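## Task

Bring the deck in line with this run sheet: D1 holds one-well reservoir C15, uncovered and empty, with its labelled end beside the corner engraved 'A1'; D2 holds a full 200 uL tip rack with its cover removed; D3 holds a full 1000 uL tip rack with its cover removed; D4 holds sample plate M09 without its lid, and that lid sits within the posts of LP1, the same side up as it was on the plate; D5 holds deep-well block B38 with its seal on. Every item on a deck position must rest flat within the locators, with well A1 at the 'A1' corner. Any item not on the sheet must finish standing on a shelf of SHELF, not stacked on another item; plates there need their own lids and tip racks need a cover. A cover not on a rack must lie flat on SHELF or on top of another cover there. Carrying anything except a plate's lid above a reservoir, or above a plate without a squarely seated lid, fails the task. Nothing may rely on the robot holding it at the end: release, move clear (contact with READY or its box is allowed), then press READY once. If nothing needs changing, just press READY and leave all labware as found. Pressing READY while something you needed to change is still wrong is worse than not pressing it.

## Robot and tools

ROBOT. A single four-axis SCARA plate mover (scara4): a vertical lift (0.000 to 0.550 m), shoulder (-2.000 to 2.000 rad), elbow (-2.800 to 2.800 rad) and wrist yaw (-12.566 to 12.566 rad), plus one two-finger parallel gripper that stays level and cannot tilt. The commanded point, end_effector_position, is midway between the rubber pads, 2 to 3 cm behind the fingertips. Fingers point along the gripper's +x and open along its y. Opening spans 0.140 m (fully open) to 0.066 m (closed; the tips never touch). Keep the elbow angle at least 0.4 rad away from 0, or the arm may fold and fault.

FRAMES. Results report pose in the scene frame: origin on the table under the arm's base, +z up, +y to the left when looking along +x. Reported hand position can be slightly wrong, more so at long reach. Motion commands, however, use the gripper's own axes.

STATIONS. D1 to D5 are deck positions in a row, D1 on the left seen from the base. SHELF stores labware, LP1 is the lid park, RG is a spare nest for regripping, READY is the finishing key on a box; press it by pushing horizontally straight into the box until it latches. On a labelled plate or rack, well A1 lies at the labelled short end, in the corner far from the labelled long side. Lids and seals carry the ID on top at either end; that label says nothing about A1. Tip racks show their size (200 or 1000) in those same two label places.

execute_actions(actions). actions is a list of actions; each action is a table of 0 to 15 rows, each row run for one control step of 1/30 s; if fewer than 15 rows, the last row repeats to fill 15 steps. An empty list just returns state and images. Each row has five numbers in [-1, 1], one arm only: [dx, dy, dz, rz, opening]. dx, dy, dz, rz are an offset target, in gripper axes, from the gripper's measured pose at the start of that action (for the first action of a call, the last pose reported in this scene). Every row is relative to that same start, not to the previous row. Scale: 1.0 = 0.6 m for dx, dy, dz and 180 degrees for rz; rz turns from +x toward +y. opening is absolute: +1 fully open, -1 closed. Each step the target is clipped to within 70 mm and 16 degrees of the measured pose, so large offsets need several actions; the arm stops at the last clipped pose.

move(target, speed, blocking). target is one row of five numbers laid out as above: offsets in gripper axes from the pose in this scene's latest result that shows one, plus an absolute opening, sent at the start. The hand follows a straight path lasting 0.5 to 10 s (cut short at 10 s), turning the shorter way. speed is top path speed in m/s, 0.002 to 0.5, default 0.25; turning is capped at twice that in rad/s. The path does not slow for obstacles, the hand may lag or overshoot speed, and contact is harder at higher speed or with a target further beyond the contact. blocking=false returns after 0.5 s while the arm keeps going; until a result shows the end, further rows and moves are refused, so use wait(0) or stop. The added 'move:' line reports the ending (done, off_target, moving, held, fault), distance to target, and limits: paced means the sent pose was clipped; held means a check blocked some steps, after which the arm may surge faster than speed.

wait(seconds): 0 to 10; runs the scene with the last command held; returns early if a running move ends. stop(): brakes a running move (needs room to brake); fingers keep moving. zoom_image(camera, region): camera is cam_head_left, cam_head_right, cam_high, cam_low or cam_wrist (each 504x504); region is [x0, y0, x1, y1] pixels from the top-left, at most 504 by 504. finished_scene(scene): ends the current scene, given its number, irreversibly; its result tells whether the task succeeded and gives the next task.

RESULT LINES. State line: end_effector_position (m) and end_effector_quat_wxyz. Joint positions: lift (m), shoulder, elbow, wrist yaw (rad), then finger pad gap (m). grip_measured: finger opening on the command scale (may be off by about 1 mm consistently). Hand target: the pose the controller is now driving toward. 'pose unreachable': the clearance check altered or blocked the command. Action results list end_effector_position at some steps, HELD marking steps partly held back. MOTOR HOT appears from 85 °C; at 100 °C an OVER-TEMPERATURE FAULT brakes the arm until cooled.

GRIPPING. To hold, command an opening below grip_measured: about 0.04 below for a firm grip, less for a lighter one. Closing fully takes at least about 0.6 s; fast closes squeeze harder and can pop open. Pad force is about 18 N. Offsets come from the measured pose, so repeating a small offset into a rigid object does not push harder, but into something yielding it does.

AVOID. Load limits: lift 54.6 N, shoulder 8.19 N m, elbow 4.09 N m, wrist yaw 1.36 N m, including held weight; reaching one halts the arm for 10 s and drops the rest of the call. Do not knock anything off the table (ends the scene). Avoid drops, slips, slams and hard pushes. Never pass a held object, other than a plate's lid, over a reservoir or an unlidded plate. Long holding heats motors; release when done. The robot keeps its last command while you compose a reply.

Each tool is called after "Request:" as name(argument=value, ...) on one line, values as JSON.

## Session

Request:
execute_actions(actions=[])

Scene clock: 0.00 s.
end_effector_position=(+0.5641, -0.1094, +0.1433) grip_measured=+1.00 end_effector_quat_wxyz=(+0.968, -0.000, -0.000, +0.251)
Joint positions: [ 0.138 -1.399 -1.32  -3.057  0.14 ]
Motor temperatures (°C, as the motors report them): [36 23 23 24]
Hand target: +0.564, -0.109, +0.143; +0.968, -0.000, -0.000, +0.251

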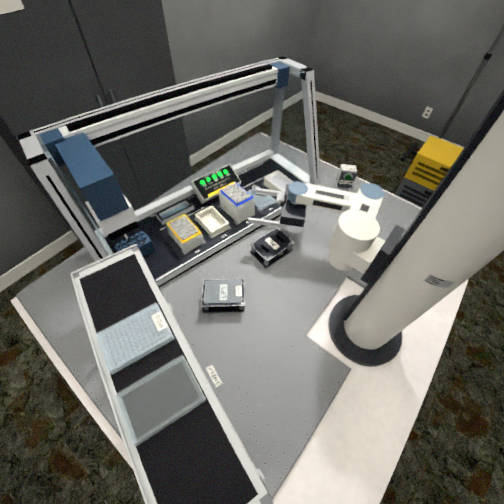

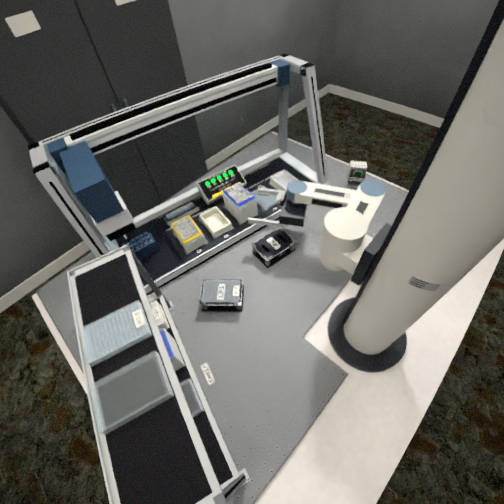

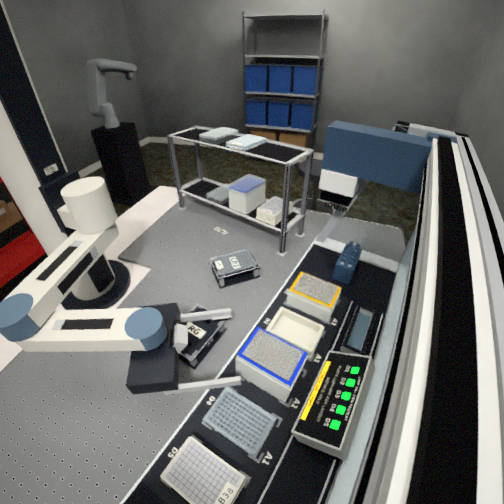

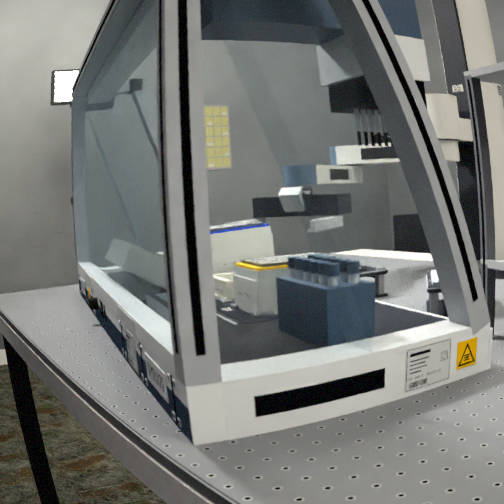

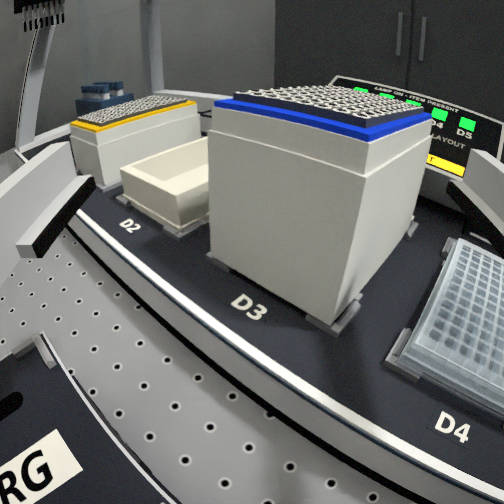

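Request:
zoom_image(camera="cam_high", region=[220, 250, 380, 410])

Request:
zoom_image(camera="cam_high", region=[140, 370, 300, 504])

Request:
zoom_image(camera="cam_high", region=[160, 110, 330, 300])

Request:
zoom_image(camera="cam_head_left", region=[150, 150, 320, 270])

Region (220, 250, 380, 410) of cam_high's 504x504 image, scaled by 3.150, with more detail than that image has.

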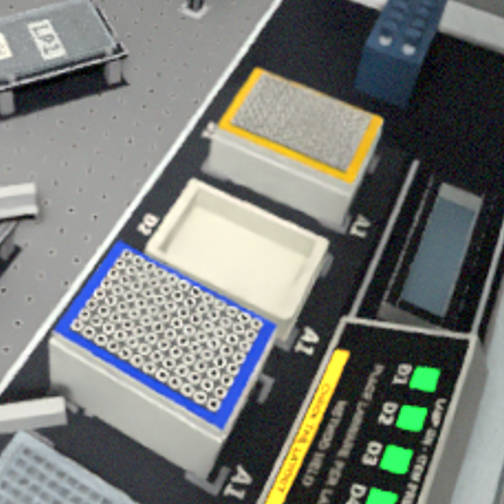

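Region (140, 370, 300, 504) of cam_high's 504x504 image, scaled by 3.150, with more detail than that image has; it fills the top 422 rows of this view, and the rest is white.

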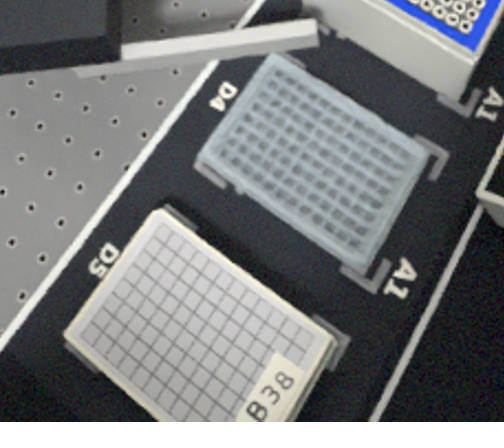

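Region (160, 110, 330, 300) of cam_high's 504x504 image, scaled by 2.653, with more detail than that image has; it fills the left 451 columns of this view, and the rest is white.

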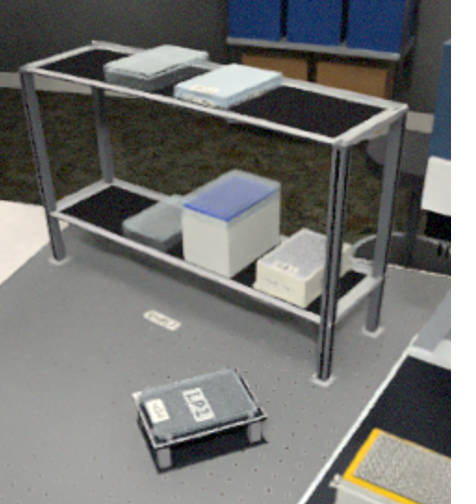

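Region (150, 150, 320, 270) of cam_head_left's 504x504 image, scaled by 2.965, with more detail than that image has; it fills the top 356 rows of this view, and the rest is white.

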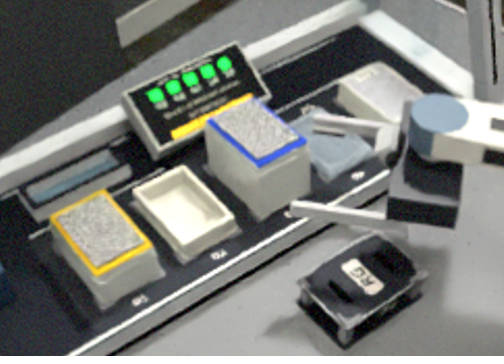

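Request:
zoom_image(camera="cam_wrist", region=[290, 200, 504, 420])

Request:
zoom_image(camera="cam_wrist", region=[60, 80, 260, 280])

Request:
zoom_image(camera="cam_head_left", region=[185, 265, 265, 325])

Request:
zoom_image(camera="cam_head_left", region=[80, 280, 240, 460])

Request:
zoom_image(camera="cam_low", region=[90, 210, 330, 340])

Region (290, 200, 504, 420) of cam_wrist's 504x504 image, scaled by 2.291, with more detail than that image has; it fills the left 490 columns of this view, and the rest is white.

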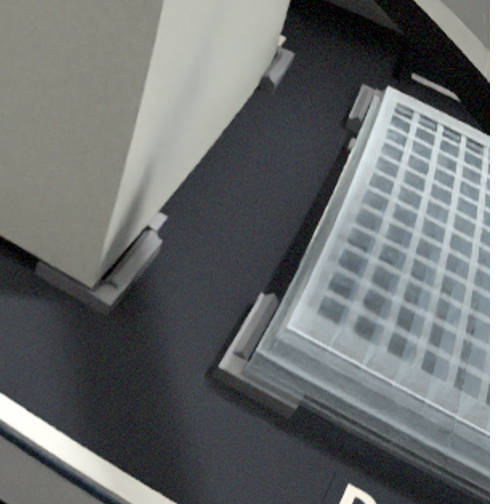

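Region (60, 80, 260, 280) of cam_wrist's 504x504 image, scaled by 2.520, with more detail than that image has.

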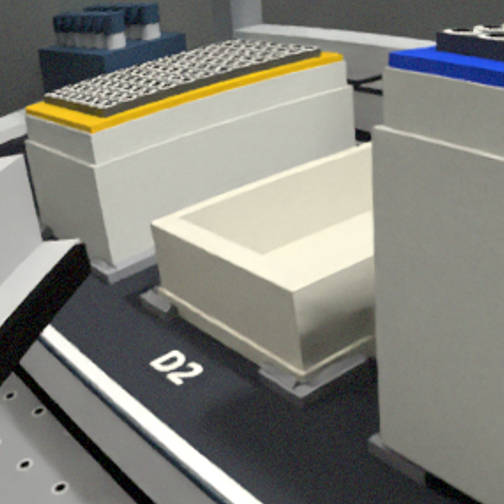

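Region (185, 265, 265, 325) of cam_head_left's 504x504 image, scaled by 6.300, with more detail than that image has; it fills the top 378 rows of this view, and the rest is white.

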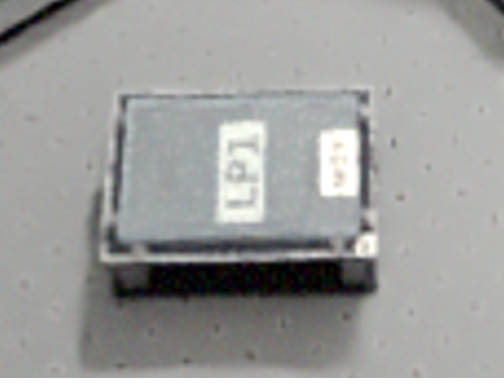

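Region (80, 280, 240, 460) of cam_head_left's 504x504 image, scaled by 2.800, with more detail than that image has.

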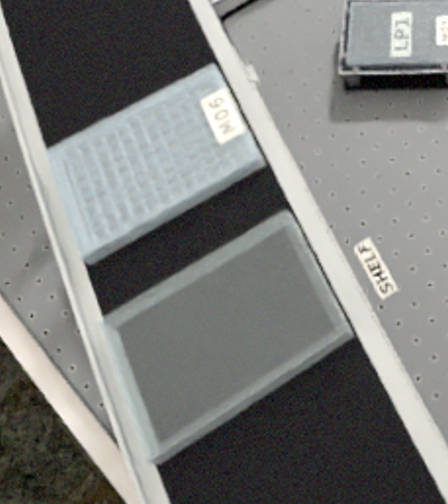

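Region (90, 210, 330, 340) of cam_low's 504x504 image, scaled by 2.100, with more detail than that image has; it fills the top 273 rows of this view, and the rest is white.

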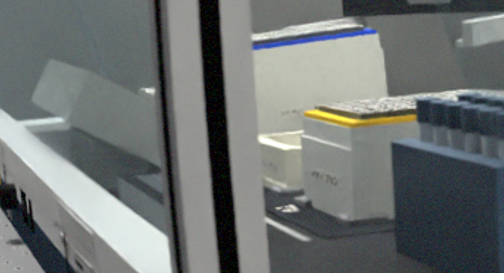

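Request:
zoom_image(camera="cam_head_left", region=[140, 300, 185, 345])

Request:
zoom_image(camera="cam_head_right", region=[120, 290, 200, 380])

Request:
zoom_image(camera="cam_high", region=[205, 240, 270, 295])

Region (140, 300, 185, 345) of cam_head_left's 504x504 image, scaled by 11.200, with more detail than that image has.

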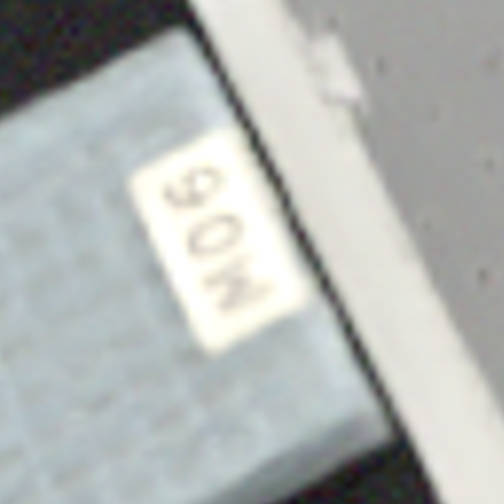

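Region (120, 290, 200, 380) of cam_head_right's 504x504 image, scaled by 5.600, with more detail than that image has.

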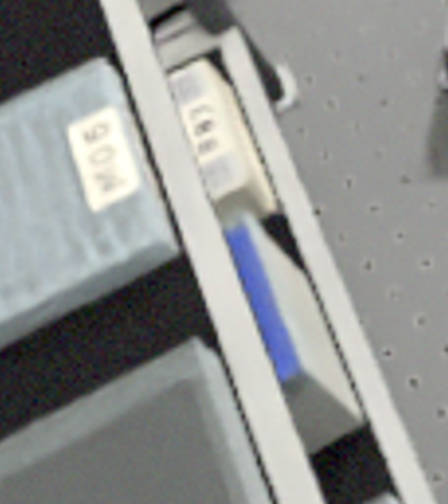

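Region (205, 240, 270, 295) of cam_high's 504x504 image, scaled by 7.754, with more detail than that image has; it fills the top 426 rows of this view, and the rest is white.

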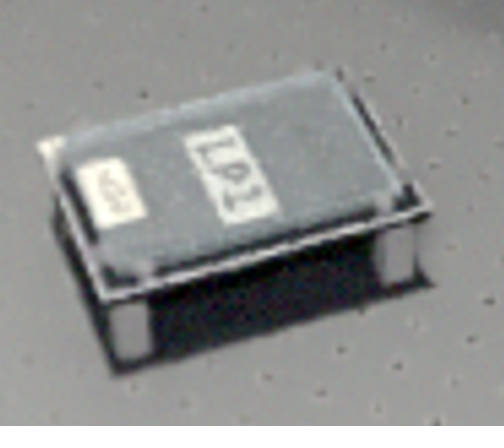

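Request:
zoom_image(camera="cam_high", region=[195, 120, 275, 160])

Request:
zoom_image(camera="cam_high", region=[230, 320, 320, 410])

Request:
zoom_image(camera="cam_high", region=[275, 265, 350, 330])

Request:
zoom_image(camera="cam_head_left", region=[300, 140, 400, 220])

Region (195, 120, 275, 160) of cam_high's 504x504 image, scaled by 6.300, with more detail than that image has.

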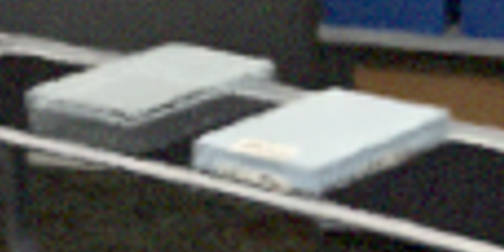

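Region (230, 320, 320, 410) of cam_high's 504x504 image, scaled by 5.600, with more detail than that image has.

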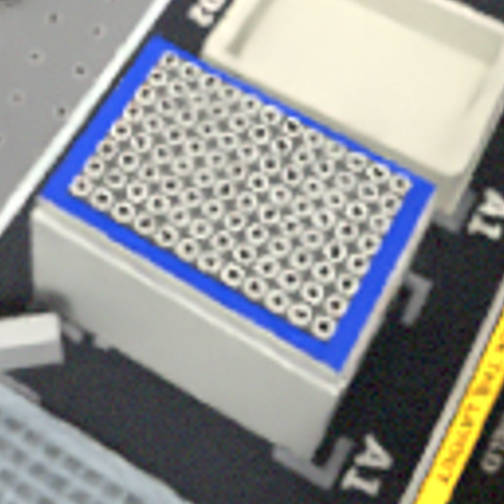

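Region (275, 265, 350, 330) of cam_high's 504x504 image, scaled by 6.720, with more detail than that image has; it fills the top 437 rows of this view, and the rest is white.

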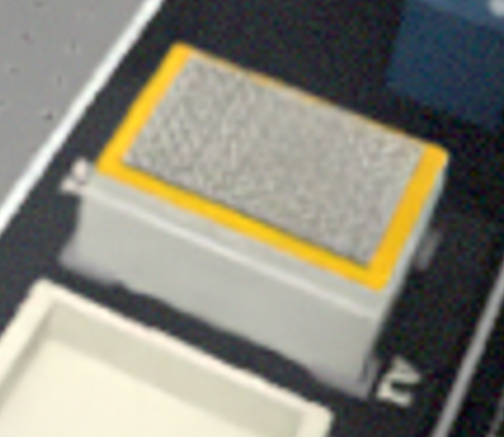

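Region (300, 140, 400, 220) of cam_head_left's 504x504 image, scaled by 5.040, with more detail than that image has; it fills the top 403 rows of this view, and the rest is white.

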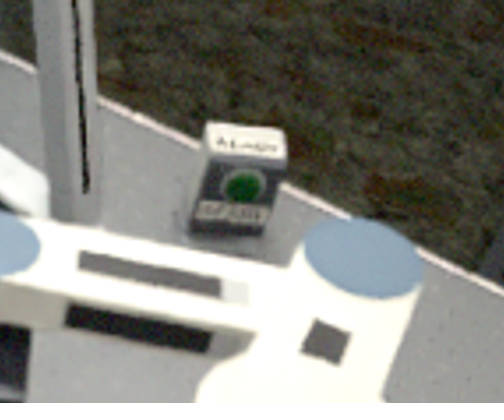

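Request:
move(target=[-0.208, 0.097, 0.0445, 0.2639, 1], speed=0.4)

Scene clock: 10.67 s.
end_effector_position=(+0.4267, -0.1192, +0.1700) grip_measured=+1.00 end_effector_quat_wxyz=(+0.785, -0.000, -0.000, +0.620)
Joint positions: [ 0.165 -1.641 -1.401 -1.905  0.14 ]
Motor temperatures (°C, as the motors report them): [36 23 23 24]
Hand target: +0.427, -0.119, +0.170; +0.785, -0.000, -0.000, +0.620
Off the commanded pose: 0.000 m, 0 deg.
move: done

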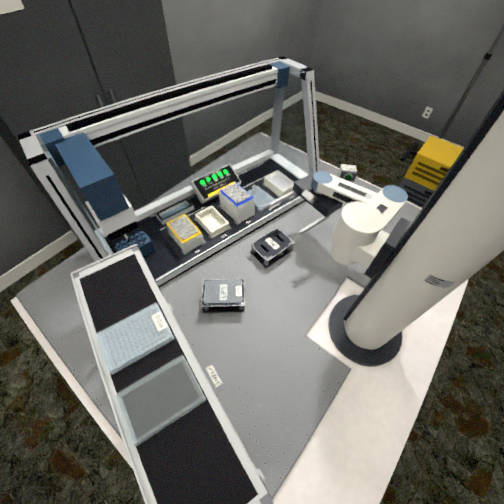

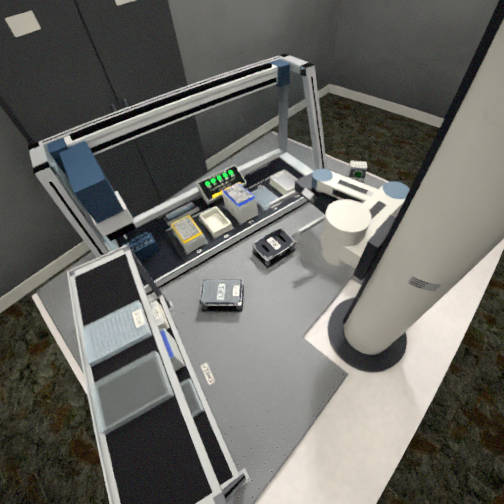

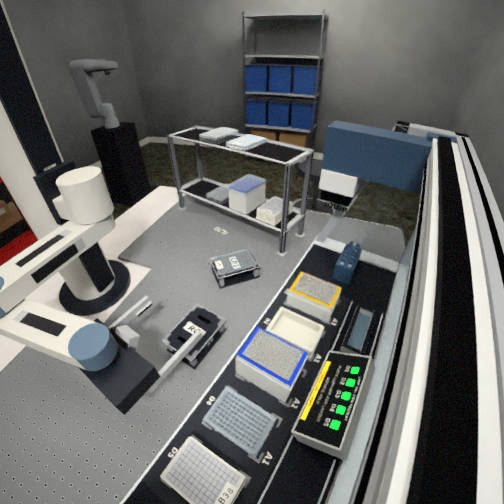

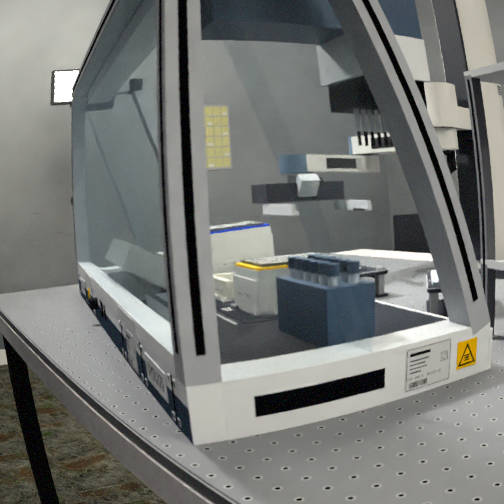

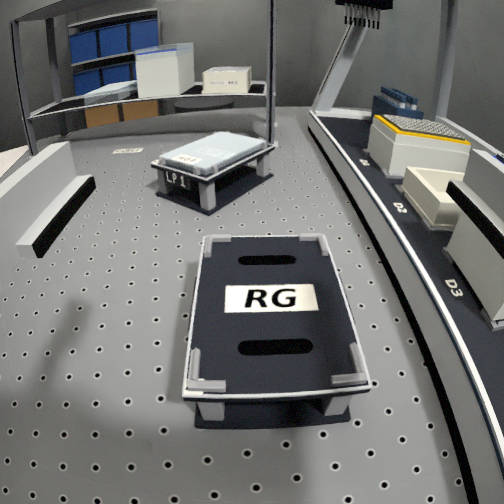

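Request:
zoom_image(camera="cam_wrist", region=[140, 120, 290, 220])

Request:
zoom_image(camera="cam_wrist", region=[70, 30, 270, 120])

Request:
zoom_image(camera="cam_wrist", region=[170, 220, 390, 440])

Region (140, 120, 290, 220) of cam_wrist's 504x504 image, scaled by 3.360, with more detail than that image has.

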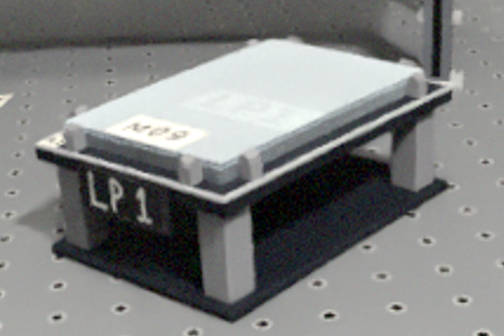

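Region (70, 30, 270, 120) of cam_wrist's 504x504 image, scaled by 2.520, with more detail than that image has; it fills the top 227 rows of this view, and the rest is white.

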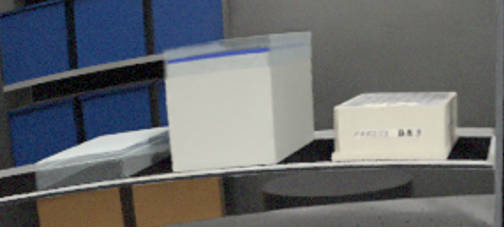

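Region (170, 220, 390, 440) of cam_wrist's 504x504 image, scaled by 2.291, with more detail than that image has.

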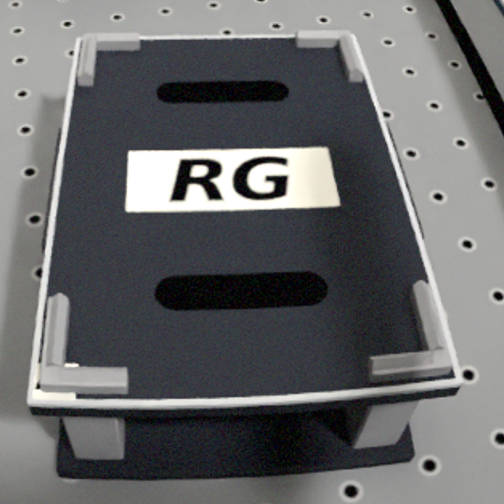

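Request:
zoom_image(camera="cam_wrist", region=[198, 60, 258, 100])

Request:
zoom_image(camera="cam_wrist", region=[150, 140, 230, 190])

Request:
zoom_image(camera="cam_wrist", region=[350, 100, 504, 250])

Request:
zoom_image(camera="cam_head_left", region=[235, 160, 315, 220])

Region (198, 60, 258, 100) of cam_wrist's 504x504 image, scaled by 8.400, with more detail than that image has.

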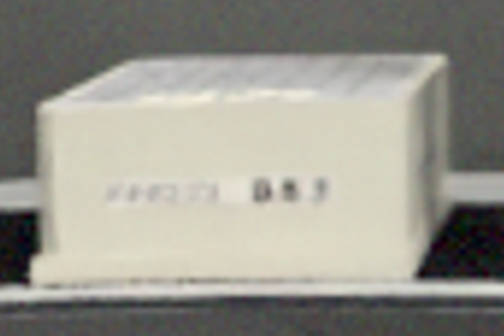

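Region (150, 140, 230, 190) of cam_wrist's 504x504 image, scaled by 6.300, with more detail than that image has; it fills the top 315 rows of this view, and the rest is white.

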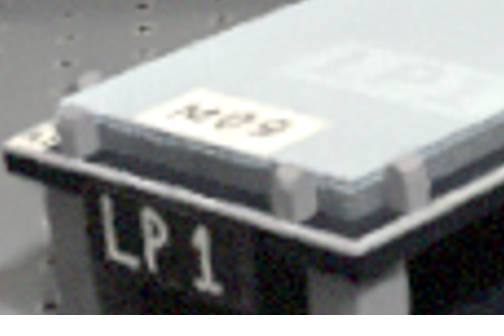

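Region (350, 100, 504, 250) of cam_wrist's 504x504 image, scaled by 3.273, with more detail than that image has; it fills the top 491 rows of this view, and the rest is white.

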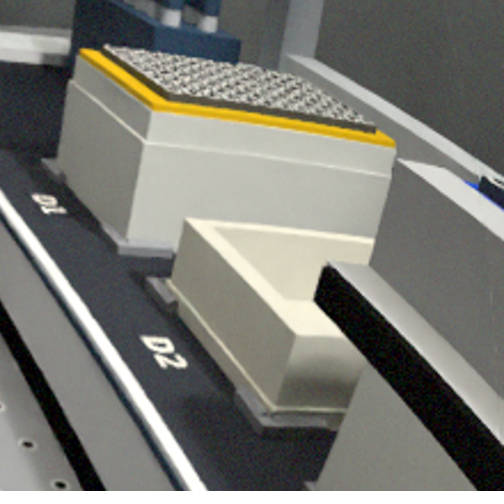

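Region (235, 160, 315, 220) of cam_head_left's 504x504 image, scaled by 6.300, with more detail than that image has; it fills the top 378 rows of this view, and the rest is white.

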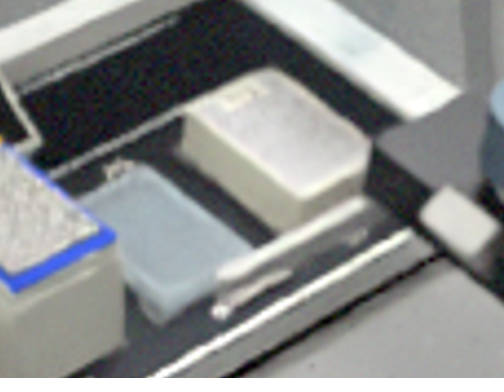

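Request:
move(target=[0.31, -0.1542, -0.0667, -0.4931, -0.135], speed=0.5)

Scene clock: 16.00 s.
end_effector_position=(+0.5596, +0.0406, +0.1300) grip_measured=-0.14 end_effector_quat_wxyz=(+0.994, -0.000, -0.000, -0.106)
Joint positions: [ 0.125 -0.647 -1.025 -4.823  0.098]
Motor temperatures (°C, as the motors report them): [36 23 23 24]
Hand target: +0.560, +0.040, +0.130; +0.994, -0.000, -0.000, -0.106
Off the commanded pose: 0.000 m, 0 deg.
move: done

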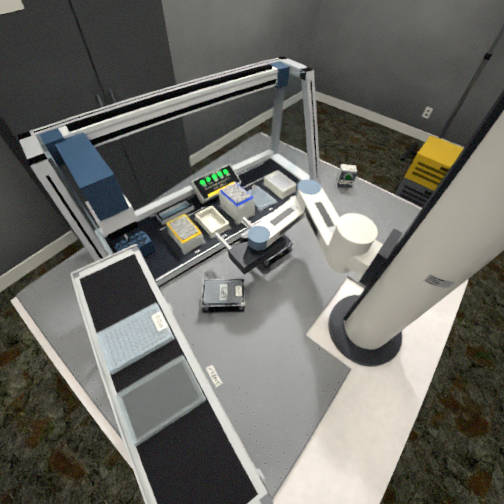

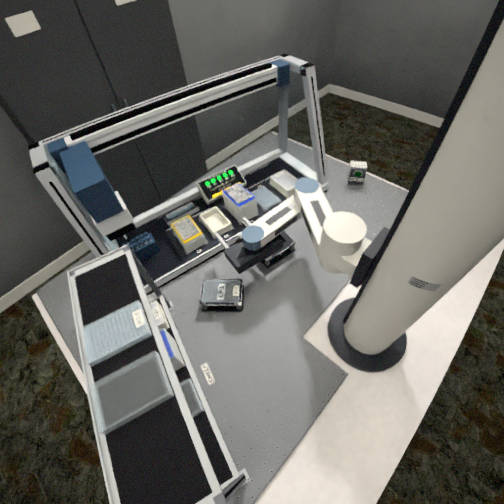

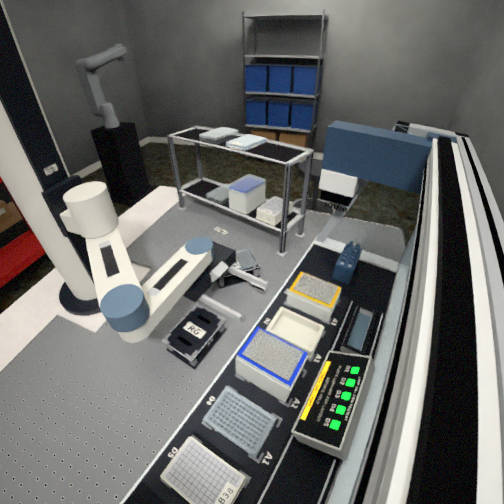

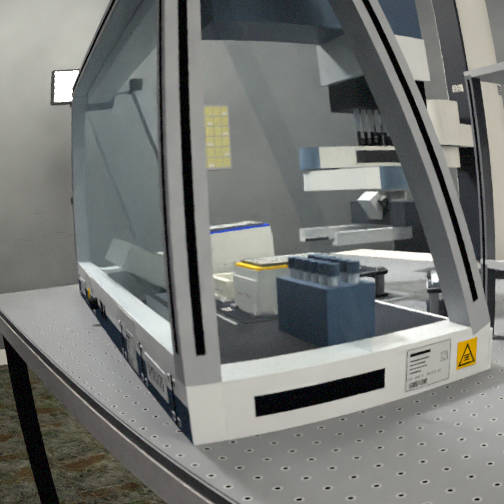

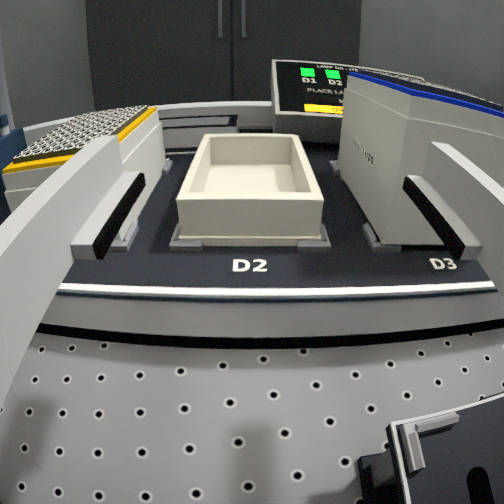

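Request:
zoom_image(camera="cam_wrist", region=[100, 120, 420, 300])

Request:
zoom_image(camera="cam_wrist", region=[150, 190, 350, 270])

Region (100, 120, 420, 300) of cam_wrist's 504x504 image, scaled by 1.575, with more detail than that image has; it fills the top 284 rows of this view, and the rest is white.

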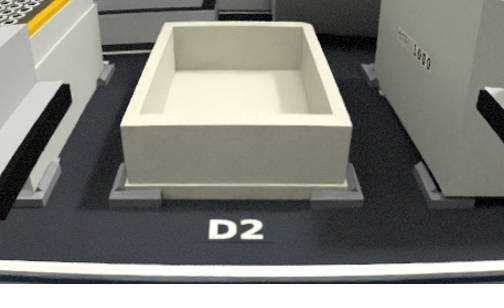

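Region (150, 190, 350, 270) of cam_wrist's 504x504 image, scaled by 2.520, with more detail than that image has; it fills the top 202 rows of this view, and the rest is white.

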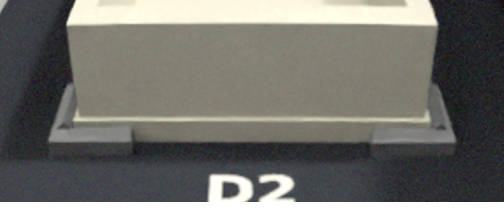

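Request:
move(target=[0.2283, 0.0167, -0.0583, 0, -0.135], speed=0.3)

Scene clock: 18.43 s.
end_effector_position=(+0.6956, +0.0215, +0.0950) grip_measured=-0.13 end_effector_quat_wxyz=(+0.994, -0.000, -0.000, -0.106)
Joint positions: [ 0.09  -0.532 -1.675 -4.289  0.098]
Motor temperatures (°C, as the motors report them): [36 23 23 24]
Hand target: +0.696, +0.022, +0.095; +0.994, -0.000, -0.000, -0.106
Off the commanded pose: 0.000 m, 0 deg.
move: done

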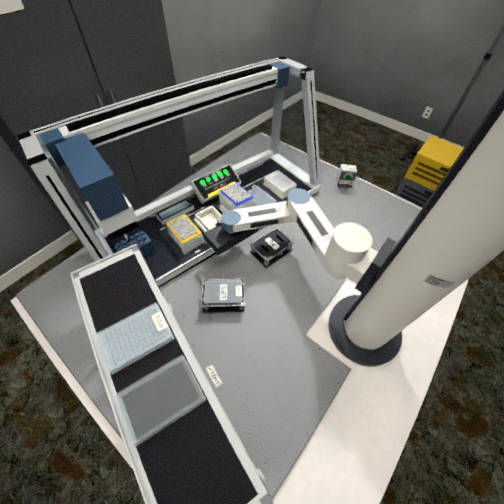

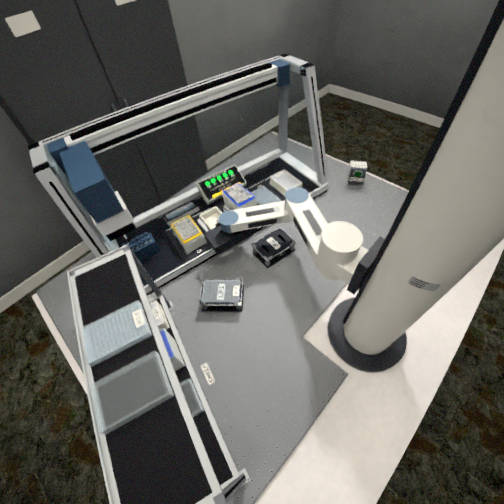

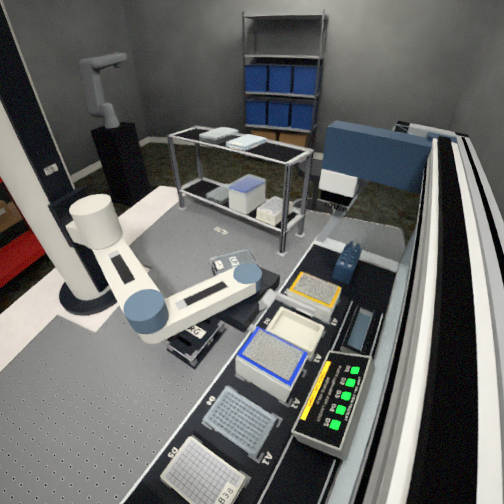

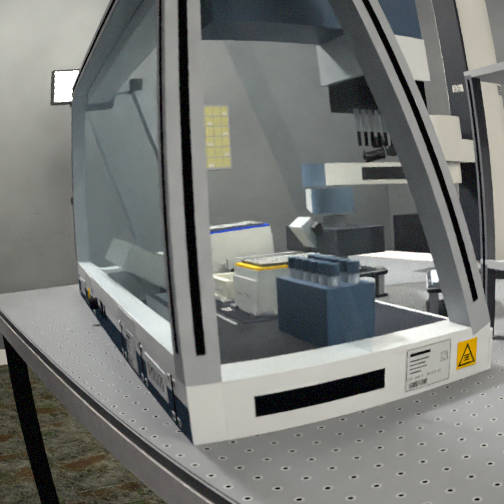

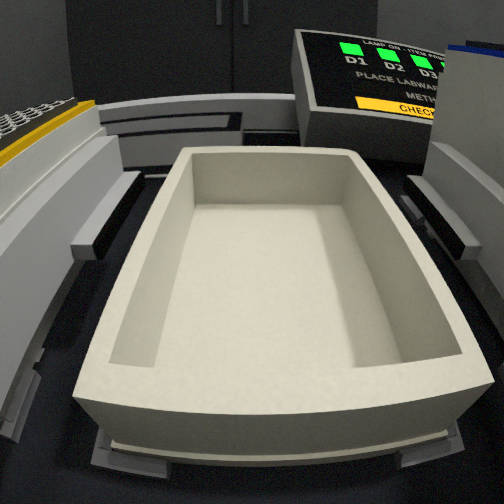

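Request:
zoom_image(camera="cam_wrist", region=[70, 410, 210, 490])

Request:
zoom_image(camera="cam_wrist", region=[364, 400, 504, 480])

Region (70, 410, 210, 490) of cam_wrist's 504x504 image, scaled by 3.600, with more detail than that image has; it fills the top 288 rows of this view, and the rest is white.

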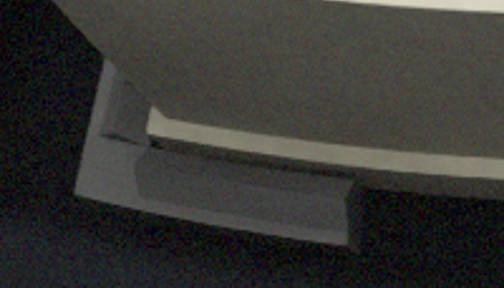

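Region (364, 400, 504, 480) of cam_wrist's 504x504 image, scaled by 3.600, with more detail than that image has; it fills the top 288 rows of this view, and the rest is white.

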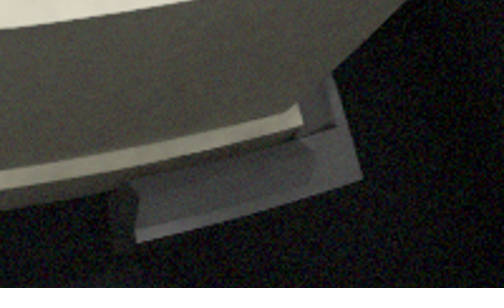

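Request:
zoom_image(camera="cam_wrist", region=[60, 130, 500, 290])

Region (60, 130, 500, 290) of cam_wrist's 504x504 image, scaled by 1.145, with more detail than that image has; it fills the top 183 rows of this view, and the rest is white.

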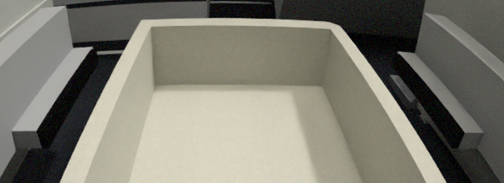

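Request:
execute_actions(actions=[[[0,0.0001,-0.003,-0.0004,-0.135],[0,0.0002,-0.007,-0.0008,-0.16],[0,0.0003,-0.011,-0.0012,-0.19],[0,0.0004,-0.015,-0.0016,-0.22],[0,0.0005,-0.019,-0.0019,-0.25],[0,0.0005,-0.022,-0.0019,-0.28],[0,0.0005,-0.024,-0.0019,-0.31],[0,0.0005,-0.025,-0.0019,-0.34],[0,0.0005,-0.025,-0.0019,-0.37],[0,0.0005,-0.025,-0.0019,-0.40],[0,0.0005,-0.025,-0.0019,-0.42],[0,0.0005,-0.025,-0.0019,-0.44],[0,0.0005,-0.025,-0.0019,-0.46],[0,0.0005,-0.025,-0.0019,-0.475],[0,0.0005,-0.025,-0.0019,-0.49]],[[0,0,0,0,-0.50],[0,0,0,0,-0.51],[0,0,0,0,-0.52],[0,0,0,0,-0.53],[0,0,0,0,-0.54],[0,0,0,0,-0.55],[0,0,0,0,-0.56],[0,0,0,0,-0.57],[0,0,0,0,-0.58],[0,0,0,0,-0.58]]])

Scene clock: 21.23 s.
end_effector_position=(+0.6957, +0.0219, +0.0800) grip_measured=-0.53 end_effector_quat_wxyz=(+0.994, -0.000, -0.000, -0.109)
Joint positions: [ 0.075 -0.528 -1.677 -4.296  0.083]
Motor temperatures (°C, as the motors report them): [36 23 23 24]
Hand target: +0.696, +0.022, +0.080; +0.994, -0.000, -0.000, -0.109
Off the commanded pose: 0.000 m, 0 deg.
Step readings (end_effector_position; steps 1 to 15: 1st action; 16 to 30: 2nd action):
0: (+0.6956, +0.0216, +0.0950)
1: (+0.6956, +0.0216, +0.0949)
2: (+0.6957, +0.0216, +0.0936)
4: (+0.6957, +0.0217, +0.0891)
8: (+0.6957, +0.0219, +0.0807)
15: (+0.6957, +0.0218, +0.0800)
16: (+0.6957, +0.0218, +0.0800)
17: (+0.6957, +0.0219, +0.0800)
19: (+0.6957, +0.0219, +0.0800)
23: (+0.6957, +0.0219, +0.0800)
30: end_effector_position above

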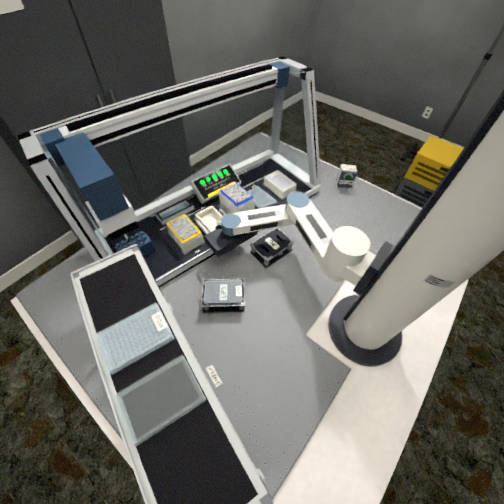

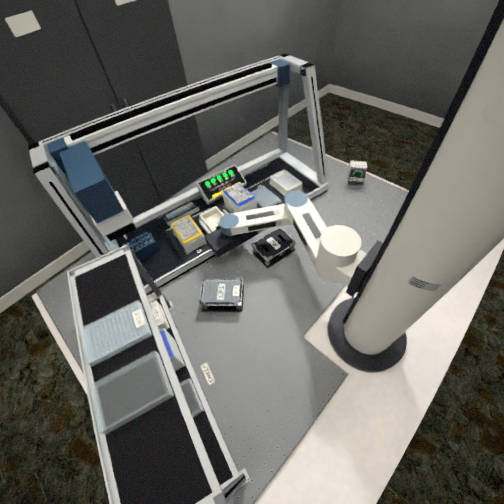

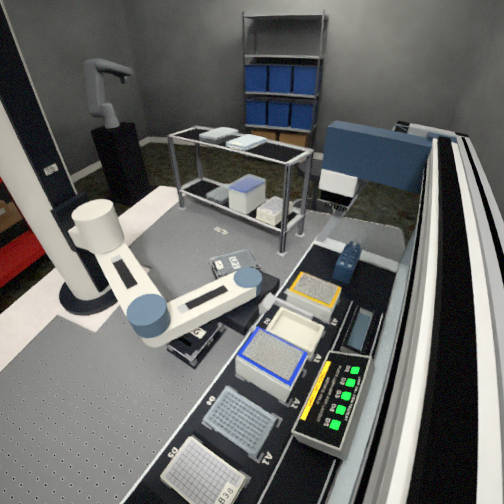

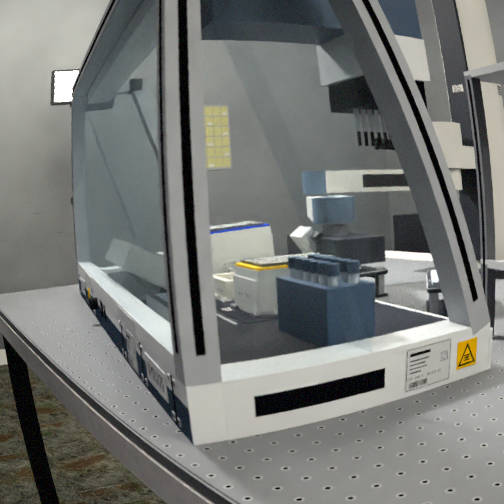

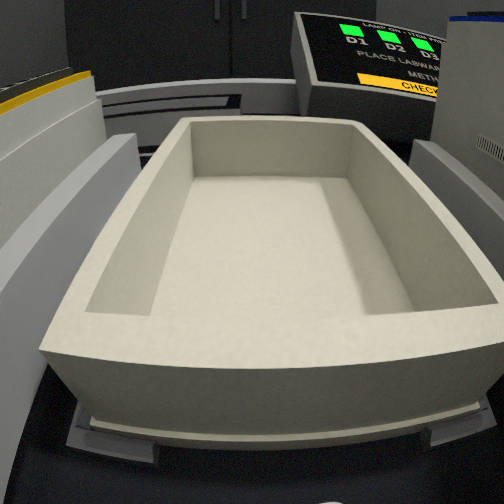

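Request:
execute_actions(actions=[[[0,0,0.002,0,-0.58],[0,0,0.006,0,-0.58],[0,0,0.012,0,-0.58],[0,0,0.019,0,-0.58],[0,0,0.026,0,-0.58],[-0.002,0,0.032,0,-0.58],[-0.006,0,0.036,0,-0.58],[-0.012,0,0.038,0,-0.58],[-0.02,0,0.038,0,-0.58],[-0.03,0,0.038,0,-0.58],[-0.042,0,0.038,0,-0.58],[-0.055,0,0.038,0,-0.58],[-0.069,0,0.038,0,-0.58],[-0.083,0,0.038,0,-0.58],[-0.097,0,0.038,0,-0.58]],[[-0.035,0,0,0,-0.58],[-0.05,0,0,0,-0.58],[-0.065,0,0,0,-0.58],[-0.08,0,0,0,-0.58],[-0.095,0,0,0,-0.58],[-0.11,0,0,0,-0.58],[-0.124,0,0,0,-0.58],[-0.137,0,0,0,-0.58],[-0.149,0,0,0,-0.58],[-0.159,0,0,0,-0.58],[-0.167,0,0,0,-0.58],[-0.173,0,0,0,-0.58],[-0.177,0,0,0,-0.58],[-0.179,0,0,0,-0.58],[-0.18,0,0,0,-0.58]]])

Scene clock: 24.57 s.
end_effector_position=(+0.5526, +0.0541, +0.1027) grip_measured=-0.53 end_effector_quat_wxyz=(+0.994, -0.000, -0.000, -0.107)
Joint positions: [ 0.098 -0.591 -1.015 -4.893  0.083]
Motor temperatures (°C, as the motors report them): [36 23 23 24]
Hand target: +0.552, +0.054, +0.103; +0.994, -0.000, -0.000, -0.108
Off the commanded pose: 0.001 m, 0 deg.
Step readings (end_effector_position; steps 1 to 15: 1st action; 16 to 30: 2nd action):
0: (+0.6957, +0.0219, +0.0800)
1: (+0.6957, +0.0219, +0.0800)
2: (+0.6957, +0.0219, +0.0811)
4: (+0.6957, +0.0219, +0.0858)
8: (+0.6944, +0.0222, +0.0998)
15: (+0.6572, +0.0310, +0.1028)
16: (+0.6500, +0.0327, +0.1028)
17: (+0.6435, +0.0344, +0.1028)
19: (+0.6294, +0.0376, +0.1028)
23: (+0.5970, +0.0447, +0.1028)
30: end_effector_position above

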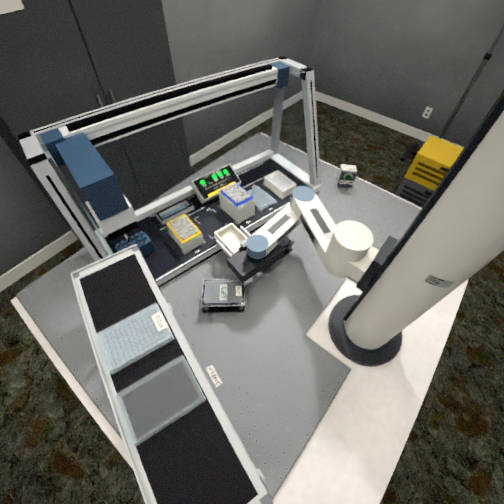

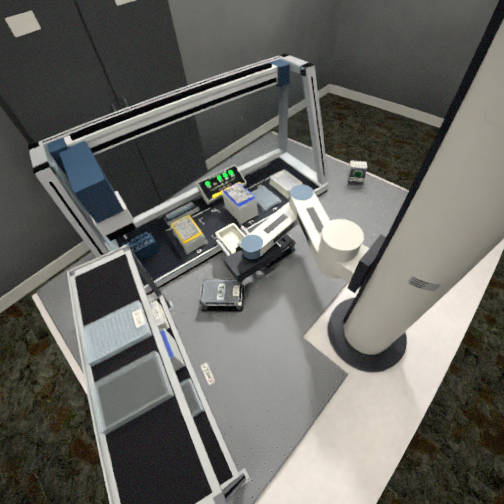

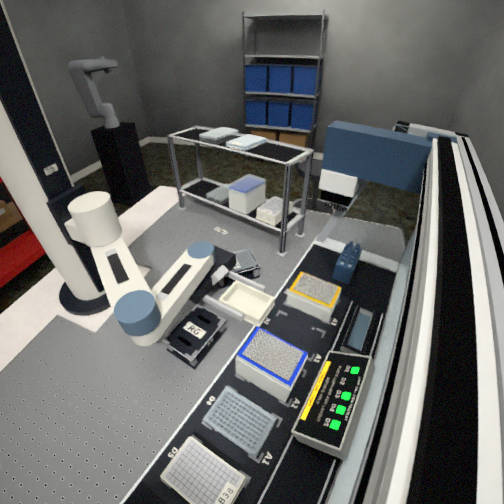

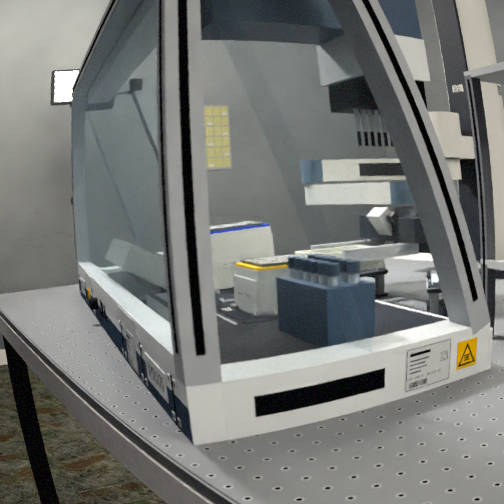

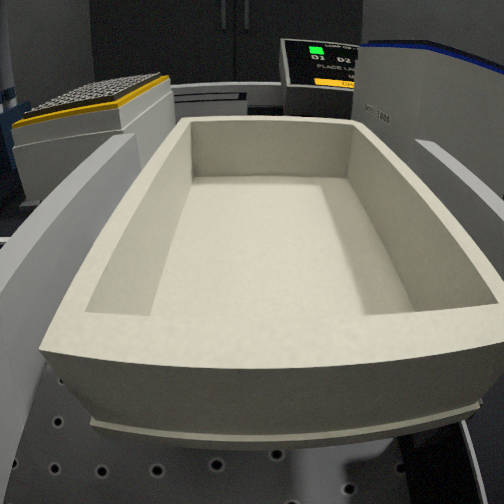

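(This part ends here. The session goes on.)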